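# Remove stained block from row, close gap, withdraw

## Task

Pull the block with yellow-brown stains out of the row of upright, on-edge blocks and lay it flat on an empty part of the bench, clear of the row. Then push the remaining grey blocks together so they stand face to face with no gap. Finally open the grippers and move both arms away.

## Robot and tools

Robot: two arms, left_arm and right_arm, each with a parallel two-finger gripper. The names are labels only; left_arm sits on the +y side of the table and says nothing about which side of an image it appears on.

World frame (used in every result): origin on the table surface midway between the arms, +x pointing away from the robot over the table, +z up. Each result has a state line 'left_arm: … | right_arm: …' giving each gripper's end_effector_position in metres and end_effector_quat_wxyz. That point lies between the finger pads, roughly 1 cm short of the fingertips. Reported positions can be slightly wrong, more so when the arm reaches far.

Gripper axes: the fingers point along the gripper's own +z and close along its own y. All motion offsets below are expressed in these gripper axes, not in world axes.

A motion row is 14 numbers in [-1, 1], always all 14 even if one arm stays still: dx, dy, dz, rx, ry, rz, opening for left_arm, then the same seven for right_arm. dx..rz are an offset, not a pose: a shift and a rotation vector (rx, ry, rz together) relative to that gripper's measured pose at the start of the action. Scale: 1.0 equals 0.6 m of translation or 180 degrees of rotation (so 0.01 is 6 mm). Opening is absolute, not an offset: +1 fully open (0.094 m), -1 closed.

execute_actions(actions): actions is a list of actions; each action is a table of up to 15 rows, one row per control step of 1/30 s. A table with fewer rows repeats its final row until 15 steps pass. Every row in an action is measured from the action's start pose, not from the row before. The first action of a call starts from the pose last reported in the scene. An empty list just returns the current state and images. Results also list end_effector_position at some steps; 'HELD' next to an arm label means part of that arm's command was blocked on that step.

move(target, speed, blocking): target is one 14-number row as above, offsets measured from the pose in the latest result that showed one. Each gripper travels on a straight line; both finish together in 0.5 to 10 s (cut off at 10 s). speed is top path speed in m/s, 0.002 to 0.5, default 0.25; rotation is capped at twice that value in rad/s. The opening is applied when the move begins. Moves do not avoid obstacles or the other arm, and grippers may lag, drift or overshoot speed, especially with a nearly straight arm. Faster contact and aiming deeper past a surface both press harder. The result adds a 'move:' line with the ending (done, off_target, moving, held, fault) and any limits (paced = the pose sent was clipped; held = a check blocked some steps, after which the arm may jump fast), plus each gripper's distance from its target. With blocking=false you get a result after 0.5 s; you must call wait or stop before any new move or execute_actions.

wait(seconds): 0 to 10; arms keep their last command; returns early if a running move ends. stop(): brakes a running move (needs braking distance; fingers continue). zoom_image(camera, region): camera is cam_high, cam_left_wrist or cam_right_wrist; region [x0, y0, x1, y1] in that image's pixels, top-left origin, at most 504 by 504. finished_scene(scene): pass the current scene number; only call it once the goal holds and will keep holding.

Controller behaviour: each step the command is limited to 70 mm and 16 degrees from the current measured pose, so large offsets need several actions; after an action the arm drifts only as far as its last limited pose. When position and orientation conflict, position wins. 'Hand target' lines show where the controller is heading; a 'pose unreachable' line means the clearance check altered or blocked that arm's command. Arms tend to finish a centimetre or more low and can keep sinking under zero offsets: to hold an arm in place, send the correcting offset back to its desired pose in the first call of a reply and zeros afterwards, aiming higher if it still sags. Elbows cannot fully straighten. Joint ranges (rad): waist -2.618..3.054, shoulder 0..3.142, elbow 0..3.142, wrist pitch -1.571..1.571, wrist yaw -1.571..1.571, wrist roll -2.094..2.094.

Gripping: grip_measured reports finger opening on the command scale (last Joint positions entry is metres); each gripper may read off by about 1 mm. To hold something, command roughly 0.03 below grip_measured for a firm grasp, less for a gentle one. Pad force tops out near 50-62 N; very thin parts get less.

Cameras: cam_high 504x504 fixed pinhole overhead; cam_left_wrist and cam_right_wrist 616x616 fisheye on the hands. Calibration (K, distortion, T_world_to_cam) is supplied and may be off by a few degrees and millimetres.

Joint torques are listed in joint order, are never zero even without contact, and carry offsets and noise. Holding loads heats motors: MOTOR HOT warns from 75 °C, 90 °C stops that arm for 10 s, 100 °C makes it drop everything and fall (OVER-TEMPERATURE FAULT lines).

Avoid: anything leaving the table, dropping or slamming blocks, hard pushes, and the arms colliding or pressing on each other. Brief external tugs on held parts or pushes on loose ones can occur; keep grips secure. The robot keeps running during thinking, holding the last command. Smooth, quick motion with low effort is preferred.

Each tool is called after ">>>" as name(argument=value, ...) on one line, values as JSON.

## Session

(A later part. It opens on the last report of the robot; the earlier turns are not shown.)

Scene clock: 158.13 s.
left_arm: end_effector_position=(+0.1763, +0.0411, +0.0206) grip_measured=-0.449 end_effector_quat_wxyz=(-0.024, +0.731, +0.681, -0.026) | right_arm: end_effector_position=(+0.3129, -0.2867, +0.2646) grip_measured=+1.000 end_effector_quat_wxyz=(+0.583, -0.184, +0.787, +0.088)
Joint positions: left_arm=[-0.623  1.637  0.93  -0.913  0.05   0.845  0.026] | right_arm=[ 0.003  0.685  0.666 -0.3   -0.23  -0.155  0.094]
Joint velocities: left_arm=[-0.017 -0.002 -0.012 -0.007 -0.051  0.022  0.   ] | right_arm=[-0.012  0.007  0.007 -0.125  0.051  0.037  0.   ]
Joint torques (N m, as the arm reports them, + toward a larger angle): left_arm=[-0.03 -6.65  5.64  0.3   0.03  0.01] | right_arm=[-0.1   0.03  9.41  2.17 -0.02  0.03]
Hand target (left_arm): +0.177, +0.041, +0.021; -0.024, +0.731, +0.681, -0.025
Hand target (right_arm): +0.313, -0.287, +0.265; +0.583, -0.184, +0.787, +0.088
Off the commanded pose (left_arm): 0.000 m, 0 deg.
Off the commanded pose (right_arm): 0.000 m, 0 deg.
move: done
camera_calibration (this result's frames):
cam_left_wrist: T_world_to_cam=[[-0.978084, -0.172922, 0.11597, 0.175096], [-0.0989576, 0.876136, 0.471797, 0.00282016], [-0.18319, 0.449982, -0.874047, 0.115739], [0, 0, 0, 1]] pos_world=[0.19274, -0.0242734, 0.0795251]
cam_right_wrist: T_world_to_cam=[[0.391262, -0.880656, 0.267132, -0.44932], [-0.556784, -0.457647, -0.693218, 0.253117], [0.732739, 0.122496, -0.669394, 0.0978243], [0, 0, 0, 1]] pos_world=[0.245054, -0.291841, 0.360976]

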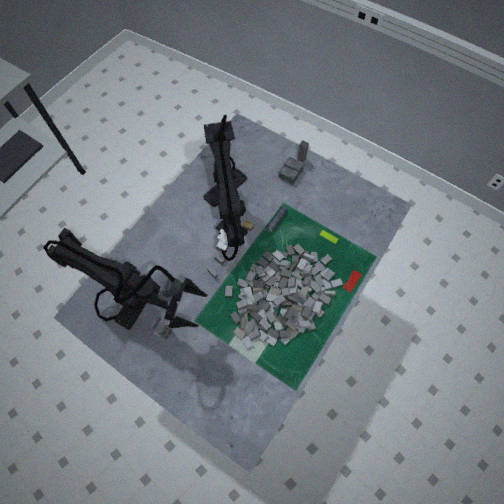

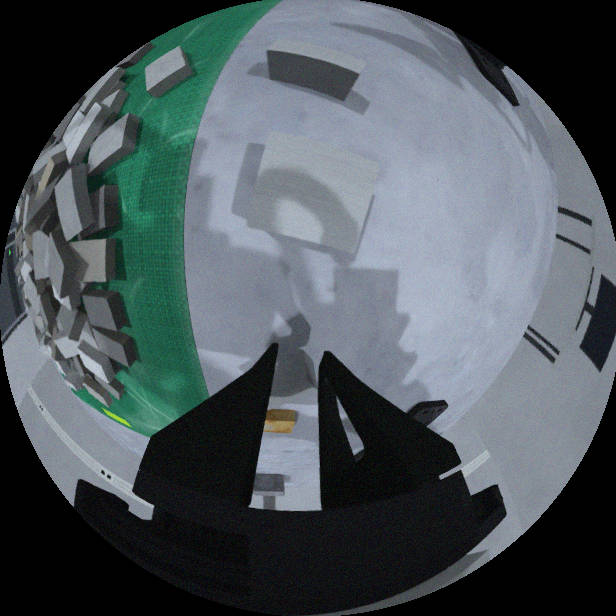

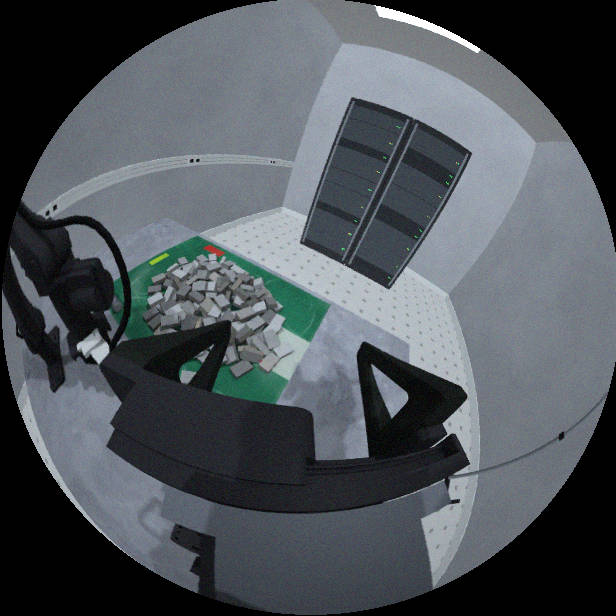

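>>> move(target=[0,0,0,0,0,0,0.7,0,0,0,0,0,0,1])

>>> move(target=[0,0,-0.08,0,0,0,0.7,0,0,0,0,0,0,1], speed=0.06)

>>> zoom_image(camera="cam_left_wrist", region=[180,150,440,460])

Scene clock: 164.47 s.
left_arm: end_effector_position=(+0.1763, +0.0411, +0.0206) grip_measured=+0.699 end_effector_quat_wxyz=(-0.024, +0.731, +0.681, -0.026) | right_arm: end_effector_position=(+0.3129, -0.2867, +0.2646) grip_measured=+1.000 end_effector_quat_wxyz=(+0.583, -0.184, +0.787, +0.088)
Joint positions: left_arm=[-0.623  1.637  0.93  -0.913  0.05   0.845  0.08 ] | right_arm=[ 0.003  0.685  0.666 -0.3   -0.23  -0.155  0.094]
Joint velocities: left_arm=[-0.012 -0.007  0.012 -0.022  0.051 -0.007 -0.   ] | right_arm=[ 0.007 -0.002 -0.022 -0.037 -0.066 -0.081  0.   ]
Joint torques (N m, as the arm reports them, + toward a larger angle): left_arm=[-0.05 -6.66  5.49  0.32  0.07  0.01] | right_arm=[-0.09  0.03  9.41  2.16 -0.02  0.03]
Hand target (left_arm): +0.176, +0.041, +0.021; -0.024, +0.731, +0.681, -0.026
Hand target (right_arm): +0.313, -0.287, +0.265; +0.583, -0.184, +0.787, +0.088
Off the commanded pose (left_arm): 0.000 m, 0 deg.
Off the commanded pose (right_arm): 0.000 m, 0 deg.
move: done
camera_calibration (this result's frames):
cam_left_wrist: T_world_to_cam=[[-0.978084, -0.172922, 0.11597, 0.175096], [-0.0989576, 0.876136, 0.471797, 0.00282016], [-0.18319, 0.449982, -0.874047, 0.115739], [0, 0, 0, 1]] pos_world=[0.19274, -0.0242734, 0.0795251]
cam_right_wrist: T_world_to_cam=[[0.391262, -0.880656, 0.267132, -0.44932], [-0.556784, -0.457647, -0.693218, 0.253117], [0.732739, 0.122496, -0.669394, 0.0978243], [0, 0, 0, 1]] pos_world=[0.245054, -0.291841, 0.360976]

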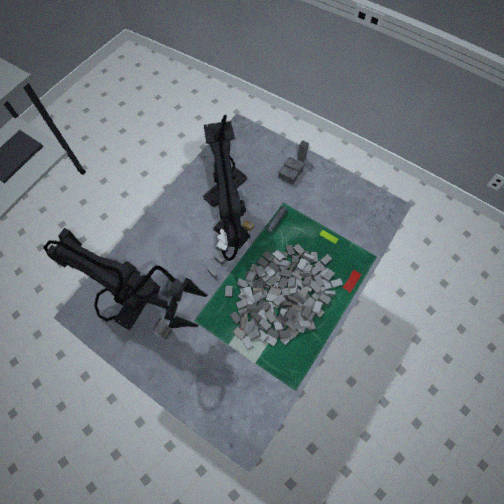

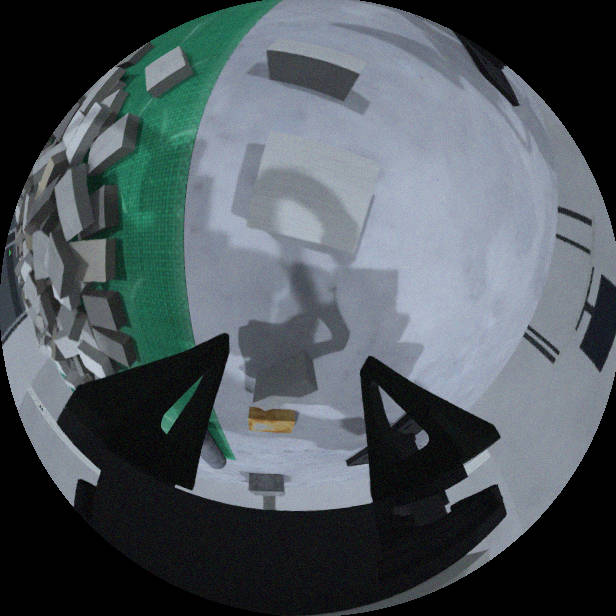

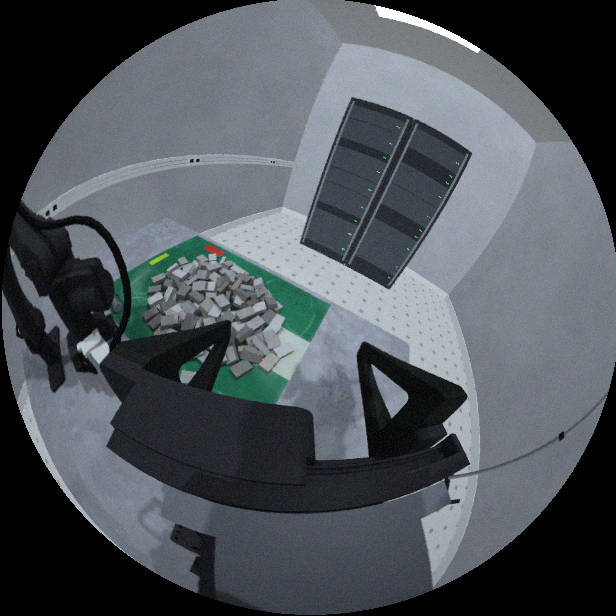

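Scene clock: 165.77 s.
left_arm: end_effector_position=(+0.1739, +0.0435, +0.0579) grip_measured=+0.699 end_effector_quat_wxyz=(-0.036, +0.732, +0.680, -0.026) | right_arm: end_effector_position=(+0.3129, -0.2867, +0.2646) grip_measured=+1.000 end_effector_quat_wxyz=(+0.583, -0.184, +0.787, +0.088)
Joint positions: left_arm=[-0.623  1.591  1.04  -1.094  0.05   0.85   0.08 ] | right_arm=[ 0.003  0.685  0.666 -0.3   -0.23  -0.155  0.094]
Joint velocities: left_arm=[ 0.002  0.012  0.017 -0.037 -0.022  0.051  0.   ] | right_arm=[ 0.002 -0.012 -0.017  0.051 -0.037 -0.066  0.   ]
Joint torques (N m, as the arm reports them, + toward a larger angle): left_arm=[ 0.94 -7.79  7.6   0.06  0.05  0.09] | right_arm=[-0.09  0.03  9.41  2.16 -0.01  0.02]
Hand target (left_arm): +0.179, +0.042, +0.068; -0.024, +0.731, +0.681, -0.026
Hand target (right_arm): +0.313, -0.287, +0.265; +0.583, -0.184, +0.787, +0.088
Off the commanded pose (left_arm): 0.012 m, 1 deg.
Off the commanded pose (right_arm): 0.000 m, 0 deg.
move: off_target (left_arm)
camera_calibration (this result's frames):
cam_left_wrist: T_world_to_cam=[[-0.97686, -0.169847, 0.129988, 0.167698], [-0.0859697, 0.868314, 0.488509, -0.0200387], [-0.195842, 0.46603, -0.862822, 0.147646], [0, 0, 0, 1]] pos_world=[0.19101, -0.0229242, 0.115382]
cam_right_wrist: T_world_to_cam=[[0.391262, -0.880656, 0.267132, -0.44932], [-0.556784, -0.457647, -0.693218, 0.253117], [0.732739, 0.122496, -0.669394, 0.0978243], [0, 0, 0, 1]] pos_world=[0.245054, -0.291841, 0.360976]

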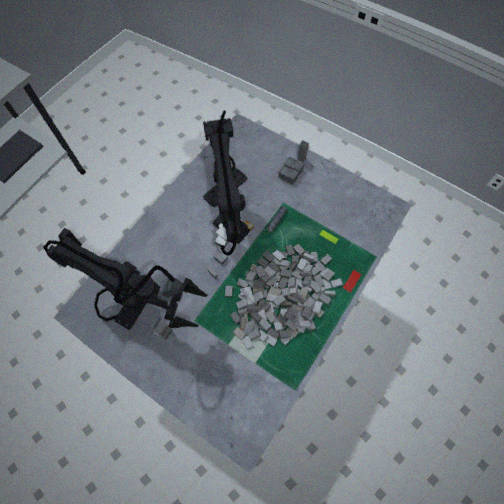

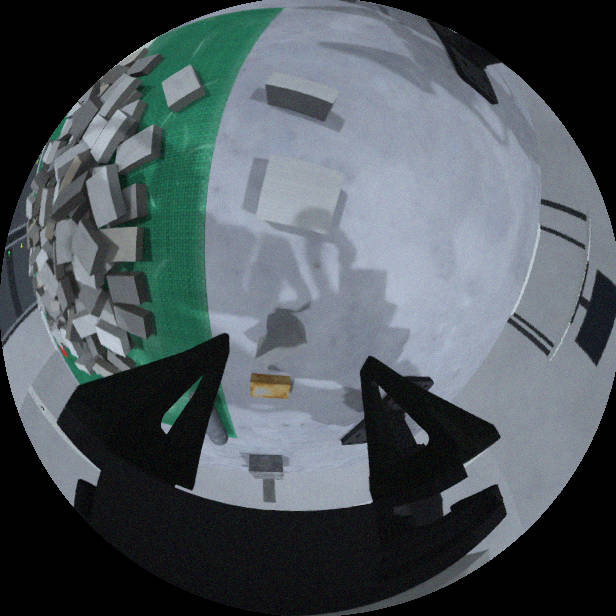

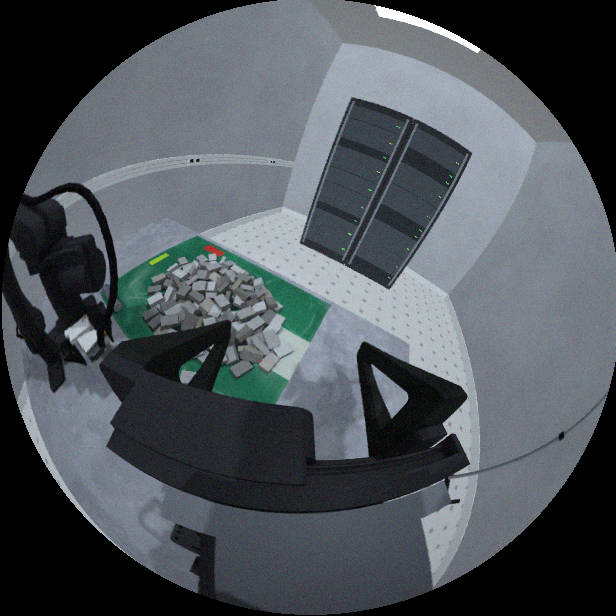

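Region (180, 150, 440, 460) of cam_left_wrist's 616x616 image, scaled by 1.626, with more detail than that image has; it fills the left 423 columns of this view, and the rest is white.

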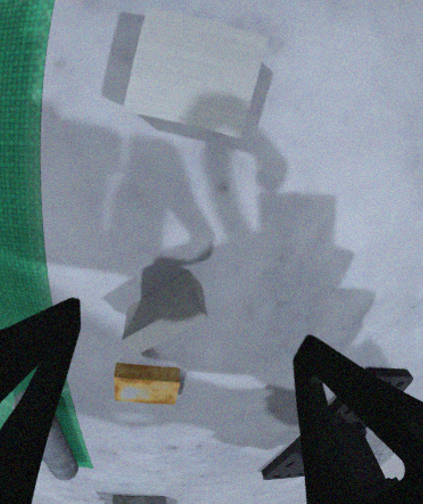

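>>> move(target=[0.0,0.03,-0.1,0,0,0,0.7,0,0,0,0,0,0,1], speed=0.1)

>>> zoom_image(camera="cam_left_wrist", region=[220,200,400,400])

Scene clock: 173.40 s.
left_arm: end_effector_position=(+0.1933, +0.0416, +0.1132) grip_measured=+0.699 end_effector_quat_wxyz=(-0.033, +0.733, +0.679, -0.027) | right_arm: end_effector_position=(+0.3129, -0.2867, +0.2646) grip_measured=+1.000 end_effector_quat_wxyz=(+0.583, -0.184, +0.787, +0.088)
Joint positions: left_arm=[-0.575  1.601  1.275 -1.314  0.05   0.901  0.08 ] | right_arm=[ 0.003  0.685  0.666 -0.3   -0.23  -0.155  0.094]
Joint velocities: left_arm=[-0.012  0.012 -0.022 -0.081 -0.022 -0.051 -0.   ] | right_arm=[ 0.002  0.017 -0.017 -0.007 -0.037  0.051  0.   ]
Joint torques (N m, as the arm reports them, + toward a larger angle): left_arm=[ 0.75 -5.81  7.65  0.06  0.04  0.04] | right_arm=[-0.09  0.03  9.41  2.16 -0.01  0.03]
Hand target (left_arm): +0.196, +0.042, +0.116; -0.036, +0.732, +0.680, -0.027
Hand target (right_arm): +0.313, -0.287, +0.265; +0.583, -0.184, +0.787, +0.088
Off the commanded pose (left_arm): 0.005 m, 0 deg.
Off the commanded pose (right_arm): 0.000 m, 0 deg.
move: done
camera_calibration (this result's frames):
cam_left_wrist: T_world_to_cam=[[-0.977544, -0.166824, 0.128754, 0.179348], [-0.0853862, 0.872145, 0.481739, -0.0432229], [-0.192658, 0.459928, -0.866804, 0.200153], [0, 0, 0, 1]] pos_world=[0.210191, -0.0244397, 0.171224]
cam_right_wrist: T_world_to_cam=[[0.391262, -0.880656, 0.267132, -0.44932], [-0.556784, -0.457647, -0.693218, 0.253117], [0.732739, 0.122496, -0.669394, 0.0978243], [0, 0, 0, 1]] pos_world=[0.245054, -0.291841, 0.360976]

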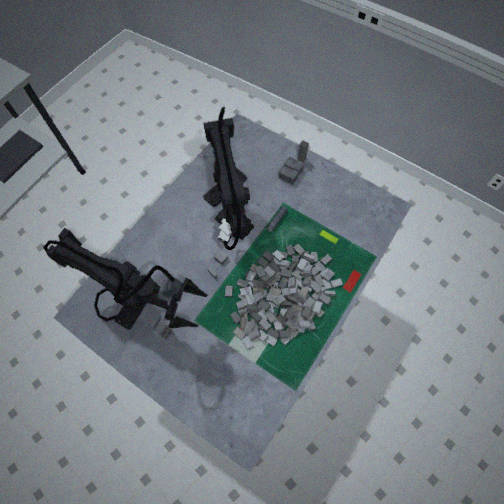

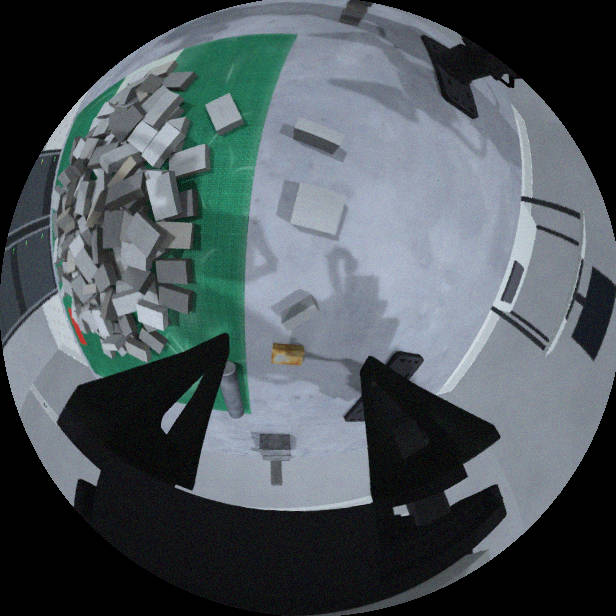

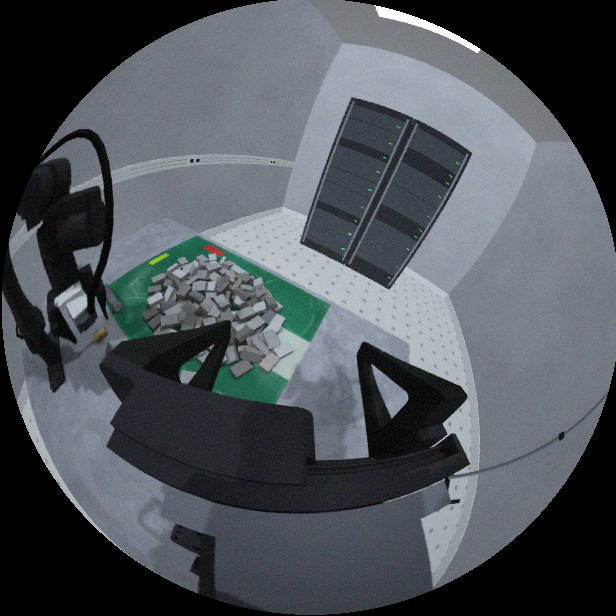

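Region (220, 200, 400, 400) of cam_left_wrist's 616x616 image, scaled by 2.520, with more detail than that image has; it fills the left 454 columns of this view, and the rest is white.

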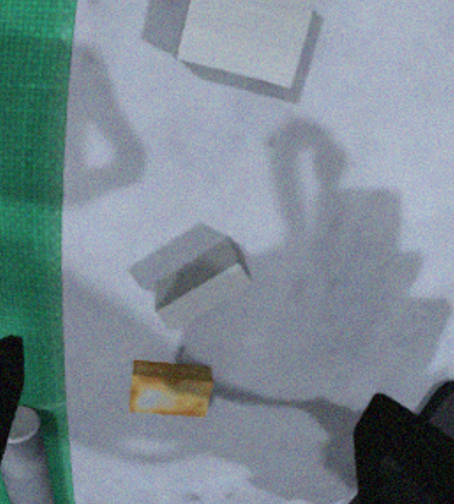

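>>> move(target=[0.045,-0.02,0.08,0,0,-0.22,0.8,0,0,0,0,0,0,1], speed=0.06)

Scene clock: 183.43 s.
left_arm: end_effector_position=(+0.1793, +0.0651, +0.0668) grip_measured=+0.799 end_effector_quat_wxyz=(-0.047, +0.467, +0.883, -0.015) | right_arm: end_effector_position=(+0.3129, -0.2867, +0.2646) grip_measured=+1.000 end_effector_quat_wxyz=(+0.583, -0.184, +0.787, +0.088)
Joint positions: left_arm=[-0.543  1.547  1.032 -1.14   0.05   0.259  0.084] | right_arm=[ 0.003  0.685  0.666 -0.3   -0.23  -0.155  0.094]
Joint velocities: left_arm=[ 0.012  0.002 -0.012  0.022 -0.022  0.037 -0.   ] | right_arm=[ 0.012  0.007 -0.007 -0.051  0.051  0.022  0.   ]
Joint torques (N m, as the arm reports them, + toward a larger angle): left_arm=[ 0.81 -7.54  4.25  0.41  0.04  0.01] | right_arm=[-0.09  0.02  9.41  2.16 -0.01  0.03]
Hand target (left_arm): +0.179, +0.069, +0.066; -0.041, +0.460, +0.887, -0.015
Hand target (right_arm): +0.313, -0.287, +0.265; +0.583, -0.184, +0.787, +0.088
Off the commanded pose (left_arm): 0.005 m, 1 deg.
Off the commanded pose (right_arm): 0.000 m, 0 deg.
move: done
camera_calibration (this result's frames):
cam_left_wrist: T_world_to_cam=[[-0.659041, -0.745694, 0.0980062, 0.158149], [-0.597459, 0.598218, 0.534021, 0.0636238], [-0.456845, 0.293387, -0.839772, 0.202776], [0, 0, 0, 1]] pos_world=[0.234876, 0.0203781, 0.120809]
cam_right_wrist: T_world_to_cam=[[0.391262, -0.880656, 0.267132, -0.44932], [-0.556784, -0.457647, -0.693218, 0.253117], [0.732739, 0.122496, -0.669394, 0.0978243], [0, 0, 0, 1]] pos_world=[0.245054, -0.291841, 0.360976]

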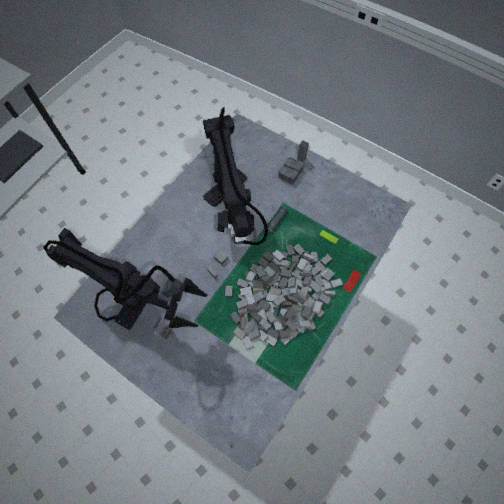

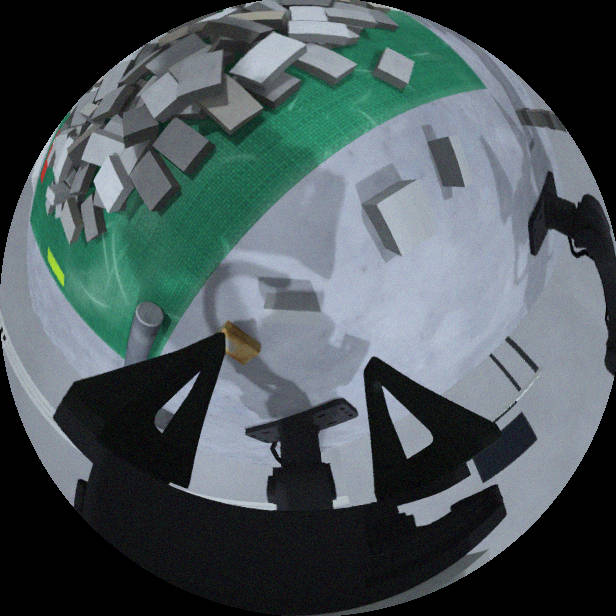

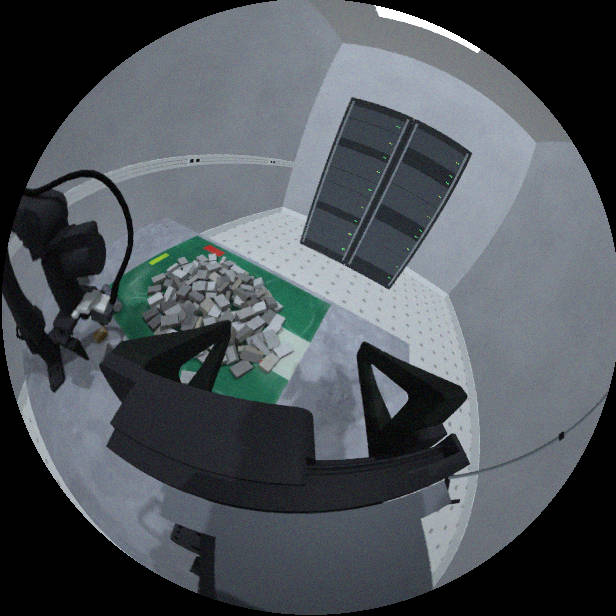

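>>> move(target=[-0.022,0.018,0.05,0,0,-0.02,0.8,0,0,0,0,0,0,1], speed=0.04)

Scene clock: 188.47 s.
left_arm: end_effector_position=(+0.1940, +0.0556, +0.0434) grip_measured=+0.799 end_effector_quat_wxyz=(-0.039, +0.447, +0.894, -0.016) | right_arm: end_effector_position=(+0.3129, -0.2867, +0.2646) grip_measured=+1.000 end_effector_quat_wxyz=(+0.583, -0.184, +0.787, +0.088)
Joint positions: left_arm=[-0.533  1.626  1.016 -1.029  0.05   0.223  0.084] | right_arm=[ 0.003  0.685  0.666 -0.3   -0.23  -0.155  0.094]
Joint velocities: left_arm=[ 0.007  0.002  0.012 -0.022  0.022 -0.022 -0.   ] | right_arm=[ 0.007  0.017  0.012  0.007 -0.007 -0.022  0.   ]
Joint torques (N m, as the arm reports them, + toward a larger angle): left_arm=[ 0.78 -5.82  4.29  0.43  0.06 -0.02] | right_arm=[-0.08  0.04  9.41  2.16 -0.01  0.03]
Hand target (left_arm): +0.193, +0.060, +0.036; -0.047, +0.440, +0.897, -0.014
Hand target (right_arm): +0.313, -0.287, +0.265; +0.583, -0.184, +0.787, +0.088
Off the commanded pose (left_arm): 0.010 m, 1 deg.
Off the commanded pose (right_arm): 0.000 m, 0 deg.
move: done
camera_calibration (this result's frames):
cam_left_wrist: T_world_to_cam=[[-0.624956, -0.774813, 0.0953687, 0.158178], [-0.631128, 0.573365, 0.522428, 0.0989458], [-0.459465, 0.266305, -0.847333, 0.194999], [0, 0, 0, 1]] pos_world=[0.250897, 0.0138977, 0.0984515]
cam_right_wrist: T_world_to_cam=[[0.391262, -0.880656, 0.267132, -0.44932], [-0.556784, -0.457647, -0.693218, 0.253117], [0.732739, 0.122496, -0.669394, 0.0978243], [0, 0, 0, 1]] pos_world=[0.245054, -0.291841, 0.360976]

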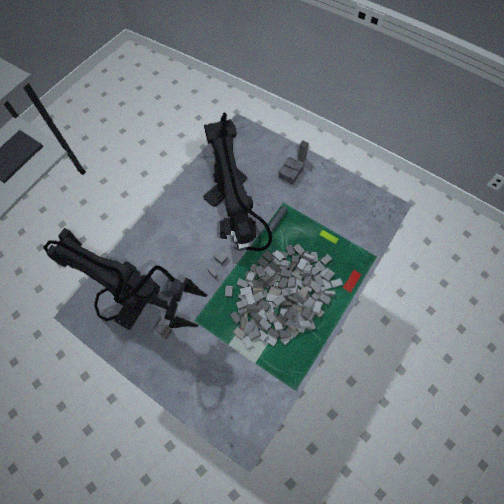

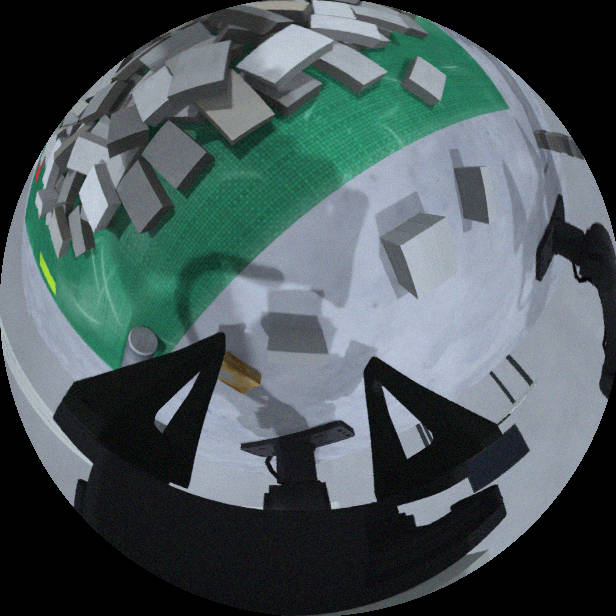

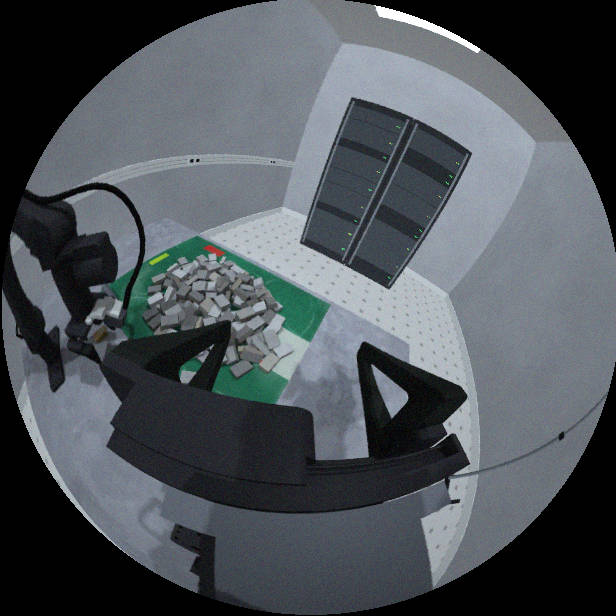

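>>> move(target=[0.022,0,0.052,0,0,0,0.8,0,0,0,0,0,0,1], speed=0.03)

Scene clock: 192.87 s.
left_arm: end_effector_position=(+0.1856, +0.0628, +0.0175) grip_measured=+0.799 end_effector_quat_wxyz=(-0.038, +0.447, +0.894, -0.016) | right_arm: end_effector_position=(+0.3129, -0.2867, +0.2646) grip_measured=+1.000 end_effector_quat_wxyz=(+0.583, -0.184, +0.787, +0.088)
Joint positions: left_arm=[-0.533  1.626  0.904 -0.914  0.05   0.222  0.084] | right_arm=[ 0.003  0.685  0.666 -0.3   -0.23  -0.155  0.094]
Joint velocities: left_arm=[ 0.002  0.002  0.002 -0.022  0.022  0.022  0.   ] | right_arm=[ 0.002 -0.012  0.017 -0.037 -0.022 -0.037  0.   ]
Joint torques (N m, as the arm reports them, + toward a larger angle): left_arm=[ 0.24 -6.51  3.91  0.43  0.05  0.04] | right_arm=[-0.09  0.03  9.41  2.16 -0.01  0.03]
Hand target (left_arm): +0.183, +0.066, +0.013; -0.040, +0.447, +0.894, -0.016
Hand target (right_arm): +0.313, -0.287, +0.265; +0.583, -0.184, +0.787, +0.088
Off the commanded pose (left_arm): 0.006 m, 0 deg.
Off the commanded pose (right_arm): 0.000 m, 0 deg.
move: done
camera_calibration (this result's frames):
cam_left_wrist: T_world_to_cam=[[-0.624588, -0.775105, 0.0954022, 0.160901], [-0.632776, 0.573884, 0.519858, 0.103438], [-0.457695, 0.264329, -0.848909, 0.167158], [0, 0, 0, 1]] pos_world=[0.242457, 0.0211693, 0.0727783]
cam_right_wrist: T_world_to_cam=[[0.391262, -0.880656, 0.267132, -0.44932], [-0.556784, -0.457647, -0.693218, 0.253117], [0.732739, 0.122496, -0.669394, 0.0978243], [0, 0, 0, 1]] pos_world=[0.245054, -0.291841, 0.360976]

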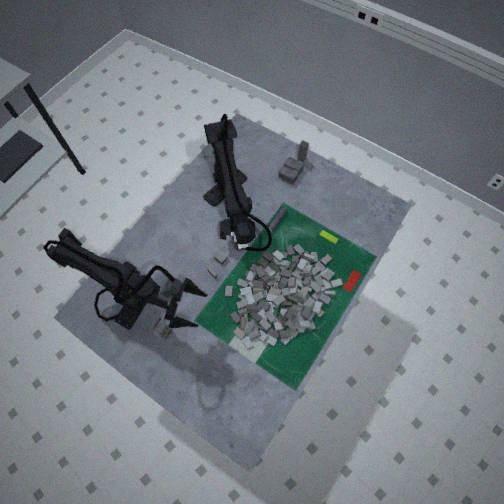

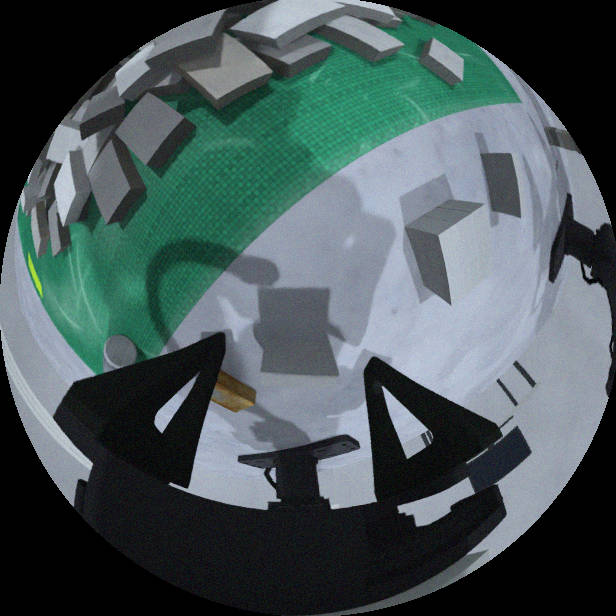

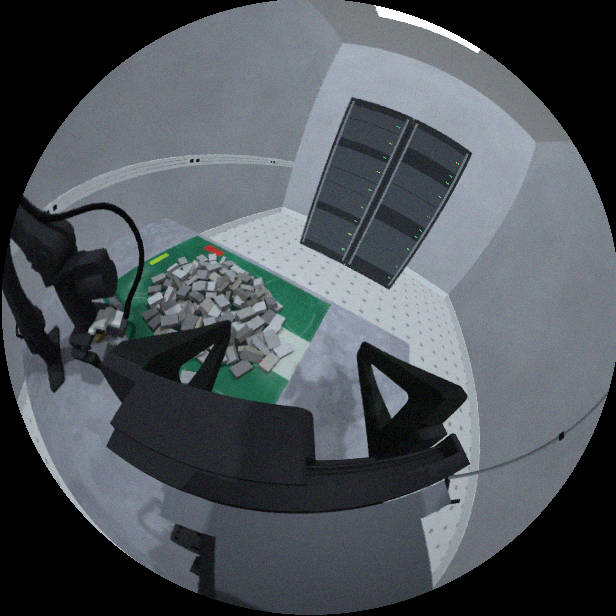

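Looks in position (top 340–375). Close.

>>> move(target=[0,0,0,0,0,0,-0.45,0,0,0,0,0,0,1])

>>> move(target=[0,0,-0.09,0,0,0,-0.45,0,0,0,0,0,0,1], speed=0.05)

Scene clock: 195.53 s.
left_arm: end_effector_position=(+0.1864, +0.0620, +0.0175) grip_measured=-0.161 end_effector_quat_wxyz=(-0.036, +0.447, +0.894, -0.017) | right_arm: end_effector_position=(+0.3129, -0.2867, +0.2646) grip_measured=+1.000 end_effector_quat_wxyz=(+0.583, -0.184, +0.787, +0.088)
Joint positions: left_arm=[-0.533  1.626  0.904 -0.909  0.05   0.222  0.039] | right_arm=[ 0.003  0.685  0.666 -0.3   -0.23  -0.155  0.094]
Joint velocities: left_arm=[-0.002 -0.022 -0.007  0.022 -0.037 -0.007 -0.001] | right_arm=[ 0.002 -0.002  0.007  0.095 -0.066  0.037  0.   ]
Joint torques (N m, as the arm reports them, + toward a larger angle): left_arm=[ 0.01 -6.54  5.45  0.23  0.06  0.  ] | right_arm=[-0.09  0.03  9.4   2.16 -0.01  0.03]
Hand target (left_arm): +0.186, +0.063, +0.018; -0.038, +0.447, +0.894, -0.016
Hand target (right_arm): +0.313, -0.287, +0.265; +0.583, -0.184, +0.787, +0.088
Off the commanded pose (left_arm): 0.001 m, 0 deg.
Off the commanded pose (right_arm): 0.000 m, 0 deg.
move: done
camera_calibration (this result's frames):
cam_left_wrist: T_world_to_cam=[[-0.624879, -0.774808, 0.0959093, 0.160835], [-0.634465, 0.575558, 0.515934, 0.104724], [-0.454951, 0.261546, -0.851242, 0.167384], [0, 0, 0, 1]] pos_world=[0.243098, 0.0205628, 0.0730278]
cam_right_wrist: T_world_to_cam=[[0.391262, -0.880656, 0.267132, -0.44932], [-0.556784, -0.457647, -0.693218, 0.253117], [0.732739, 0.122496, -0.669394, 0.0978243], [0, 0, 0, 1]] pos_world=[0.245054, -0.291841, 0.360976]

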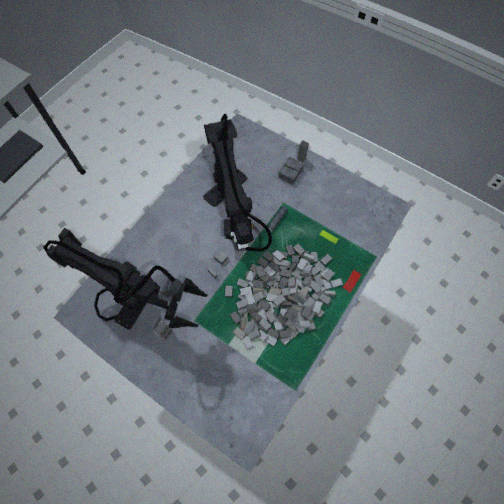

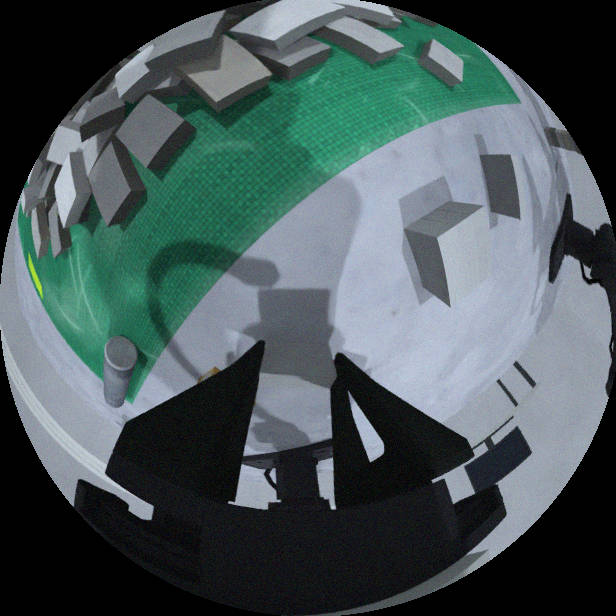

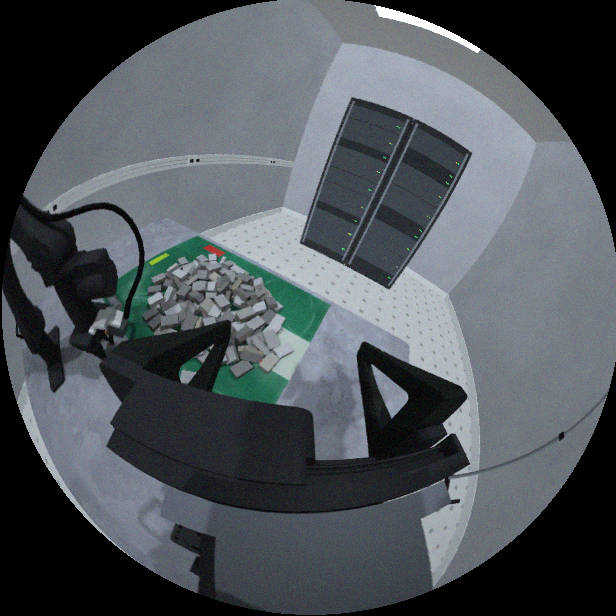

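Scene clock: 197.10 s.
left_arm: end_effector_position=(+0.1838, +0.0642, +0.0595) grip_measured=-0.161 end_effector_quat_wxyz=(-0.050, +0.449, +0.892, -0.014) | right_arm: end_effector_position=(+0.3129, -0.2867, +0.2646) grip_measured=+1.000 end_effector_quat_wxyz=(+0.583, -0.184, +0.787, +0.088)
Joint positions: left_arm=[-0.533  1.577  1.031 -1.116  0.05   0.229  0.039] | right_arm=[ 0.003  0.685  0.666 -0.3   -0.23  -0.155  0.094]
Joint velocities: left_arm=[-0.017 -0.007  0.002  0.022 -0.051  0.022 -0.001] | right_arm=[-0.017  0.002 -0.007  0.066 -0.022  0.051  0.   ]
Joint torques (N m, as the arm reports them, + toward a larger angle): left_arm=[ 1.02 -7.84  7.8  -0.03  0.04  0.06] | right_arm=[-0.08  0.03  9.41  2.16 -0.01  0.03]
Hand target (left_arm): +0.190, +0.063, +0.071; -0.036, +0.447, +0.894, -0.017
Hand target (right_arm): +0.313, -0.287, +0.265; +0.583, -0.184, +0.787, +0.088
Off the commanded pose (left_arm): 0.014 m, 2 deg.
Off the commanded pose (right_arm): 0.000 m, 0 deg.
move: off_target (left_arm)
camera_calibration (this result's frames):
cam_left_wrist: T_world_to_cam=[[-0.627967, -0.772339, 0.0956582, 0.157321], [-0.618392, 0.569826, 0.541192, 0.0759679], [-0.472492, 0.280696, -0.83544, 0.202453], [0, 0, 0, 1]] pos_world=[0.241428, 0.0213891, 0.112975]
cam_right_wrist: T_world_to_cam=[[0.391262, -0.880656, 0.267132, -0.44932], [-0.556784, -0.457647, -0.693218, 0.253117], [0.732739, 0.122496, -0.669394, 0.0978243], [0, 0, 0, 1]] pos_world=[0.245054, -0.291841, 0.360976]

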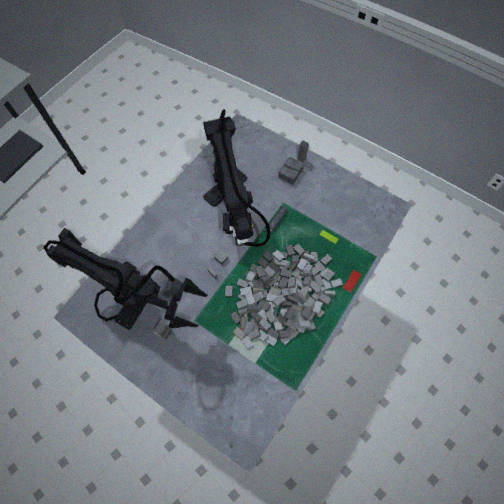

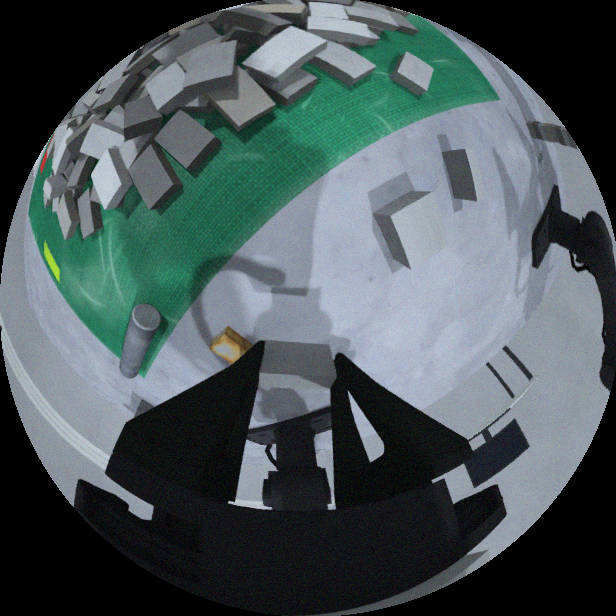

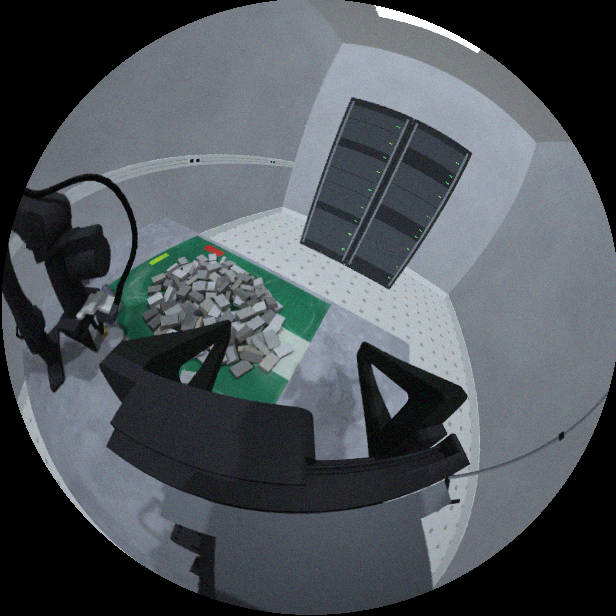

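>>> move(target=[-0.125,-0.078,-0.01,0,0,0.205,-0.45,0,0,0,0,0,0,1], speed=0.07)

Scene clock: 205.37 s.
left_arm: end_effector_position=(+0.1947, -0.0171, +0.0608) grip_measured=-0.161 end_effector_quat_wxyz=(-0.041, +0.703, +0.710, -0.021) | right_arm: end_effector_position=(+0.3129, -0.2867, +0.2646) grip_measured=+1.000 end_effector_quat_wxyz=(+0.583, -0.184, +0.787, +0.088)
Joint positions: left_arm=[-0.713  1.811  1.303 -1.14   0.05   0.675  0.039] | right_arm=[ 0.003  0.685  0.666 -0.3   -0.23  -0.155  0.094]
Joint velocities: left_arm=[ 0.002  0.017 -0.012 -0.022 -0.022  0.022  0.   ] | right_arm=[-0.007 -0.017  0.007  0.066 -0.051  0.066  0.   ]
Joint torques (N m, as the arm reports them, + toward a larger angle): left_arm=[-0.67 -7.84  7.96  0.06  0.14  0.03] | right_arm=[-0.09  0.03  9.4   2.17 -0.01  0.03]
Hand target (left_arm): +0.194, -0.023, +0.065; -0.042, +0.708, +0.704, -0.025
Hand target (right_arm): +0.313, -0.287, +0.265; +0.583, -0.184, +0.787, +0.088
Off the commanded pose (left_arm): 0.008 m, 1 deg.
Off the commanded pose (right_arm): 0.000 m, 0 deg.
move: done
camera_calibration (this result's frames):
cam_left_wrist: T_world_to_cam=[[-0.959063, -0.254193, 0.12484, 0.172741], [-0.159525, 0.849153, 0.503479, 0.0460685], [-0.233989, 0.462953, -0.854941, 0.189319], [0, 0, 0, 1]] pos_world=[0.217317, -0.0828556, 0.117097]
cam_right_wrist: T_world_to_cam=[[0.391262, -0.880656, 0.267132, -0.44932], [-0.556784, -0.457647, -0.693218, 0.253117], [0.732739, 0.122496, -0.669394, 0.0978243], [0, 0, 0, 1]] pos_world=[0.245054, -0.291841, 0.360976]

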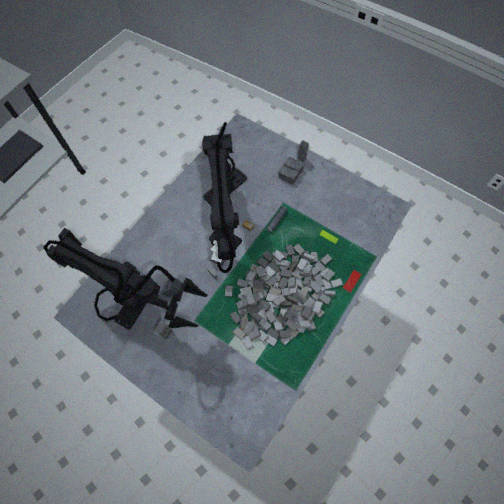

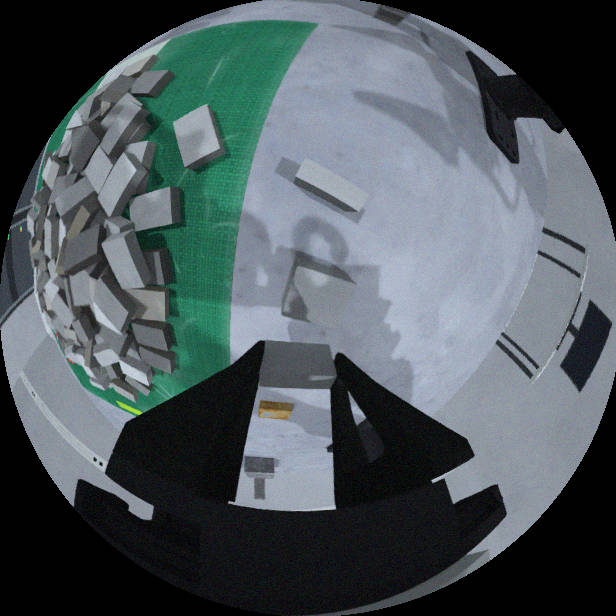

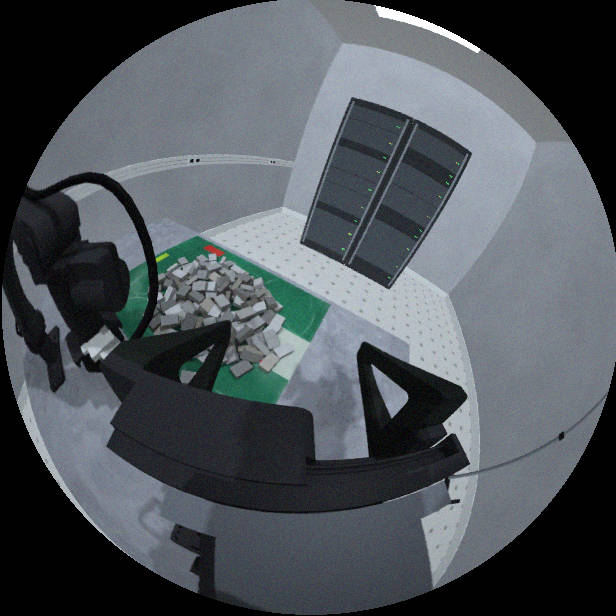

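>>> move(target=[0.012,-0.012,0.08,0,0,0,-0.45,0,0,0,0,0,0,1], speed=0.03)

Scene clock: 209.87 s.
left_arm: end_effector_position=(+0.1882, -0.0092, +0.0229) grip_measured=-0.161 end_effector_quat_wxyz=(-0.034, +0.700, +0.713, -0.022) | right_arm: end_effector_position=(+0.3129, -0.2867, +0.2646) grip_measured=+1.000 end_effector_quat_wxyz=(+0.583, -0.184, +0.787, +0.088)
Joint positions: left_arm=[-0.713  1.811  1.144 -0.968  0.05   0.668  0.039] | right_arm=[ 0.003  0.685  0.666 -0.3   -0.23  -0.155  0.094]
Joint velocities: left_arm=[ 0.002 -0.012  0.002 -0.022  0.007 -0.022  0.   ] | right_arm=[ 0.007 -0.007 -0.022  0.081  0.022  0.022  0.   ]
Joint torques (N m, as the arm reports them, + toward a larger angle): left_arm=[-1.04 -7.26  4.29  0.54  0.06 -0.05] | right_arm=[-0.09  0.03  9.41  2.16 -0.01  0.03]
Hand target (left_arm): +0.183, -0.009, +0.014; -0.041, +0.702, +0.710, -0.021
Hand target (right_arm): +0.313, -0.287, +0.265; +0.583, -0.184, +0.787, +0.088
Off the commanded pose (left_arm): 0.010 m, 1 deg.
Off the commanded pose (right_arm): 0.000 m, 0 deg.
move: done
camera_calibration (this result's frames):
cam_left_wrist: T_world_to_cam=[[-0.958285, -0.259892, 0.118941, 0.173225], [-0.170079, 0.852967, 0.493478, 0.0596245], [-0.229704, 0.452663, -0.861587, 0.151046], [0, 0, 0, 1]] pos_world=[0.210836, -0.0742109, 0.0801122]
cam_right_wrist: T_world_to_cam=[[0.391262, -0.880656, 0.267132, -0.44932], [-0.556784, -0.457647, -0.693218, 0.253117], [0.732739, 0.122496, -0.669394, 0.0978243], [0, 0, 0, 1]] pos_world=[0.245054, -0.291841, 0.360976]

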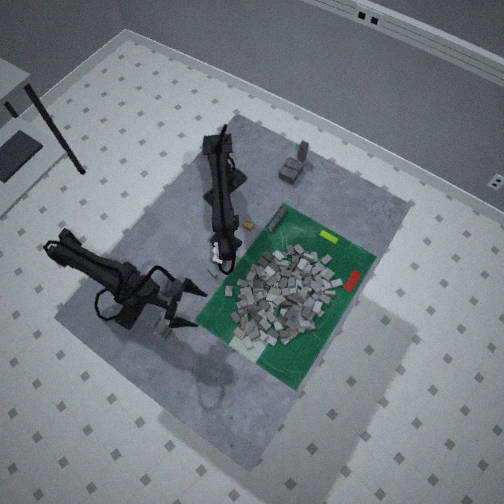

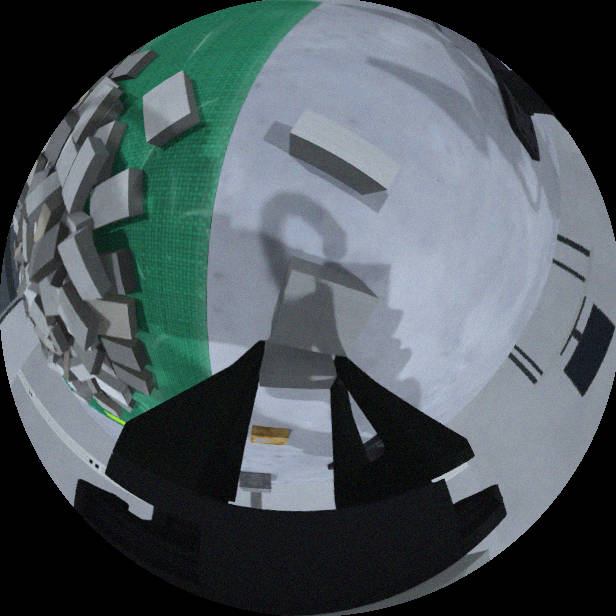

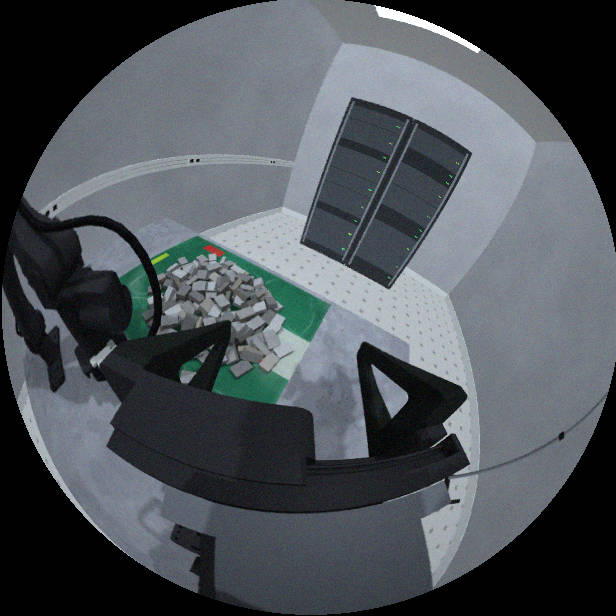

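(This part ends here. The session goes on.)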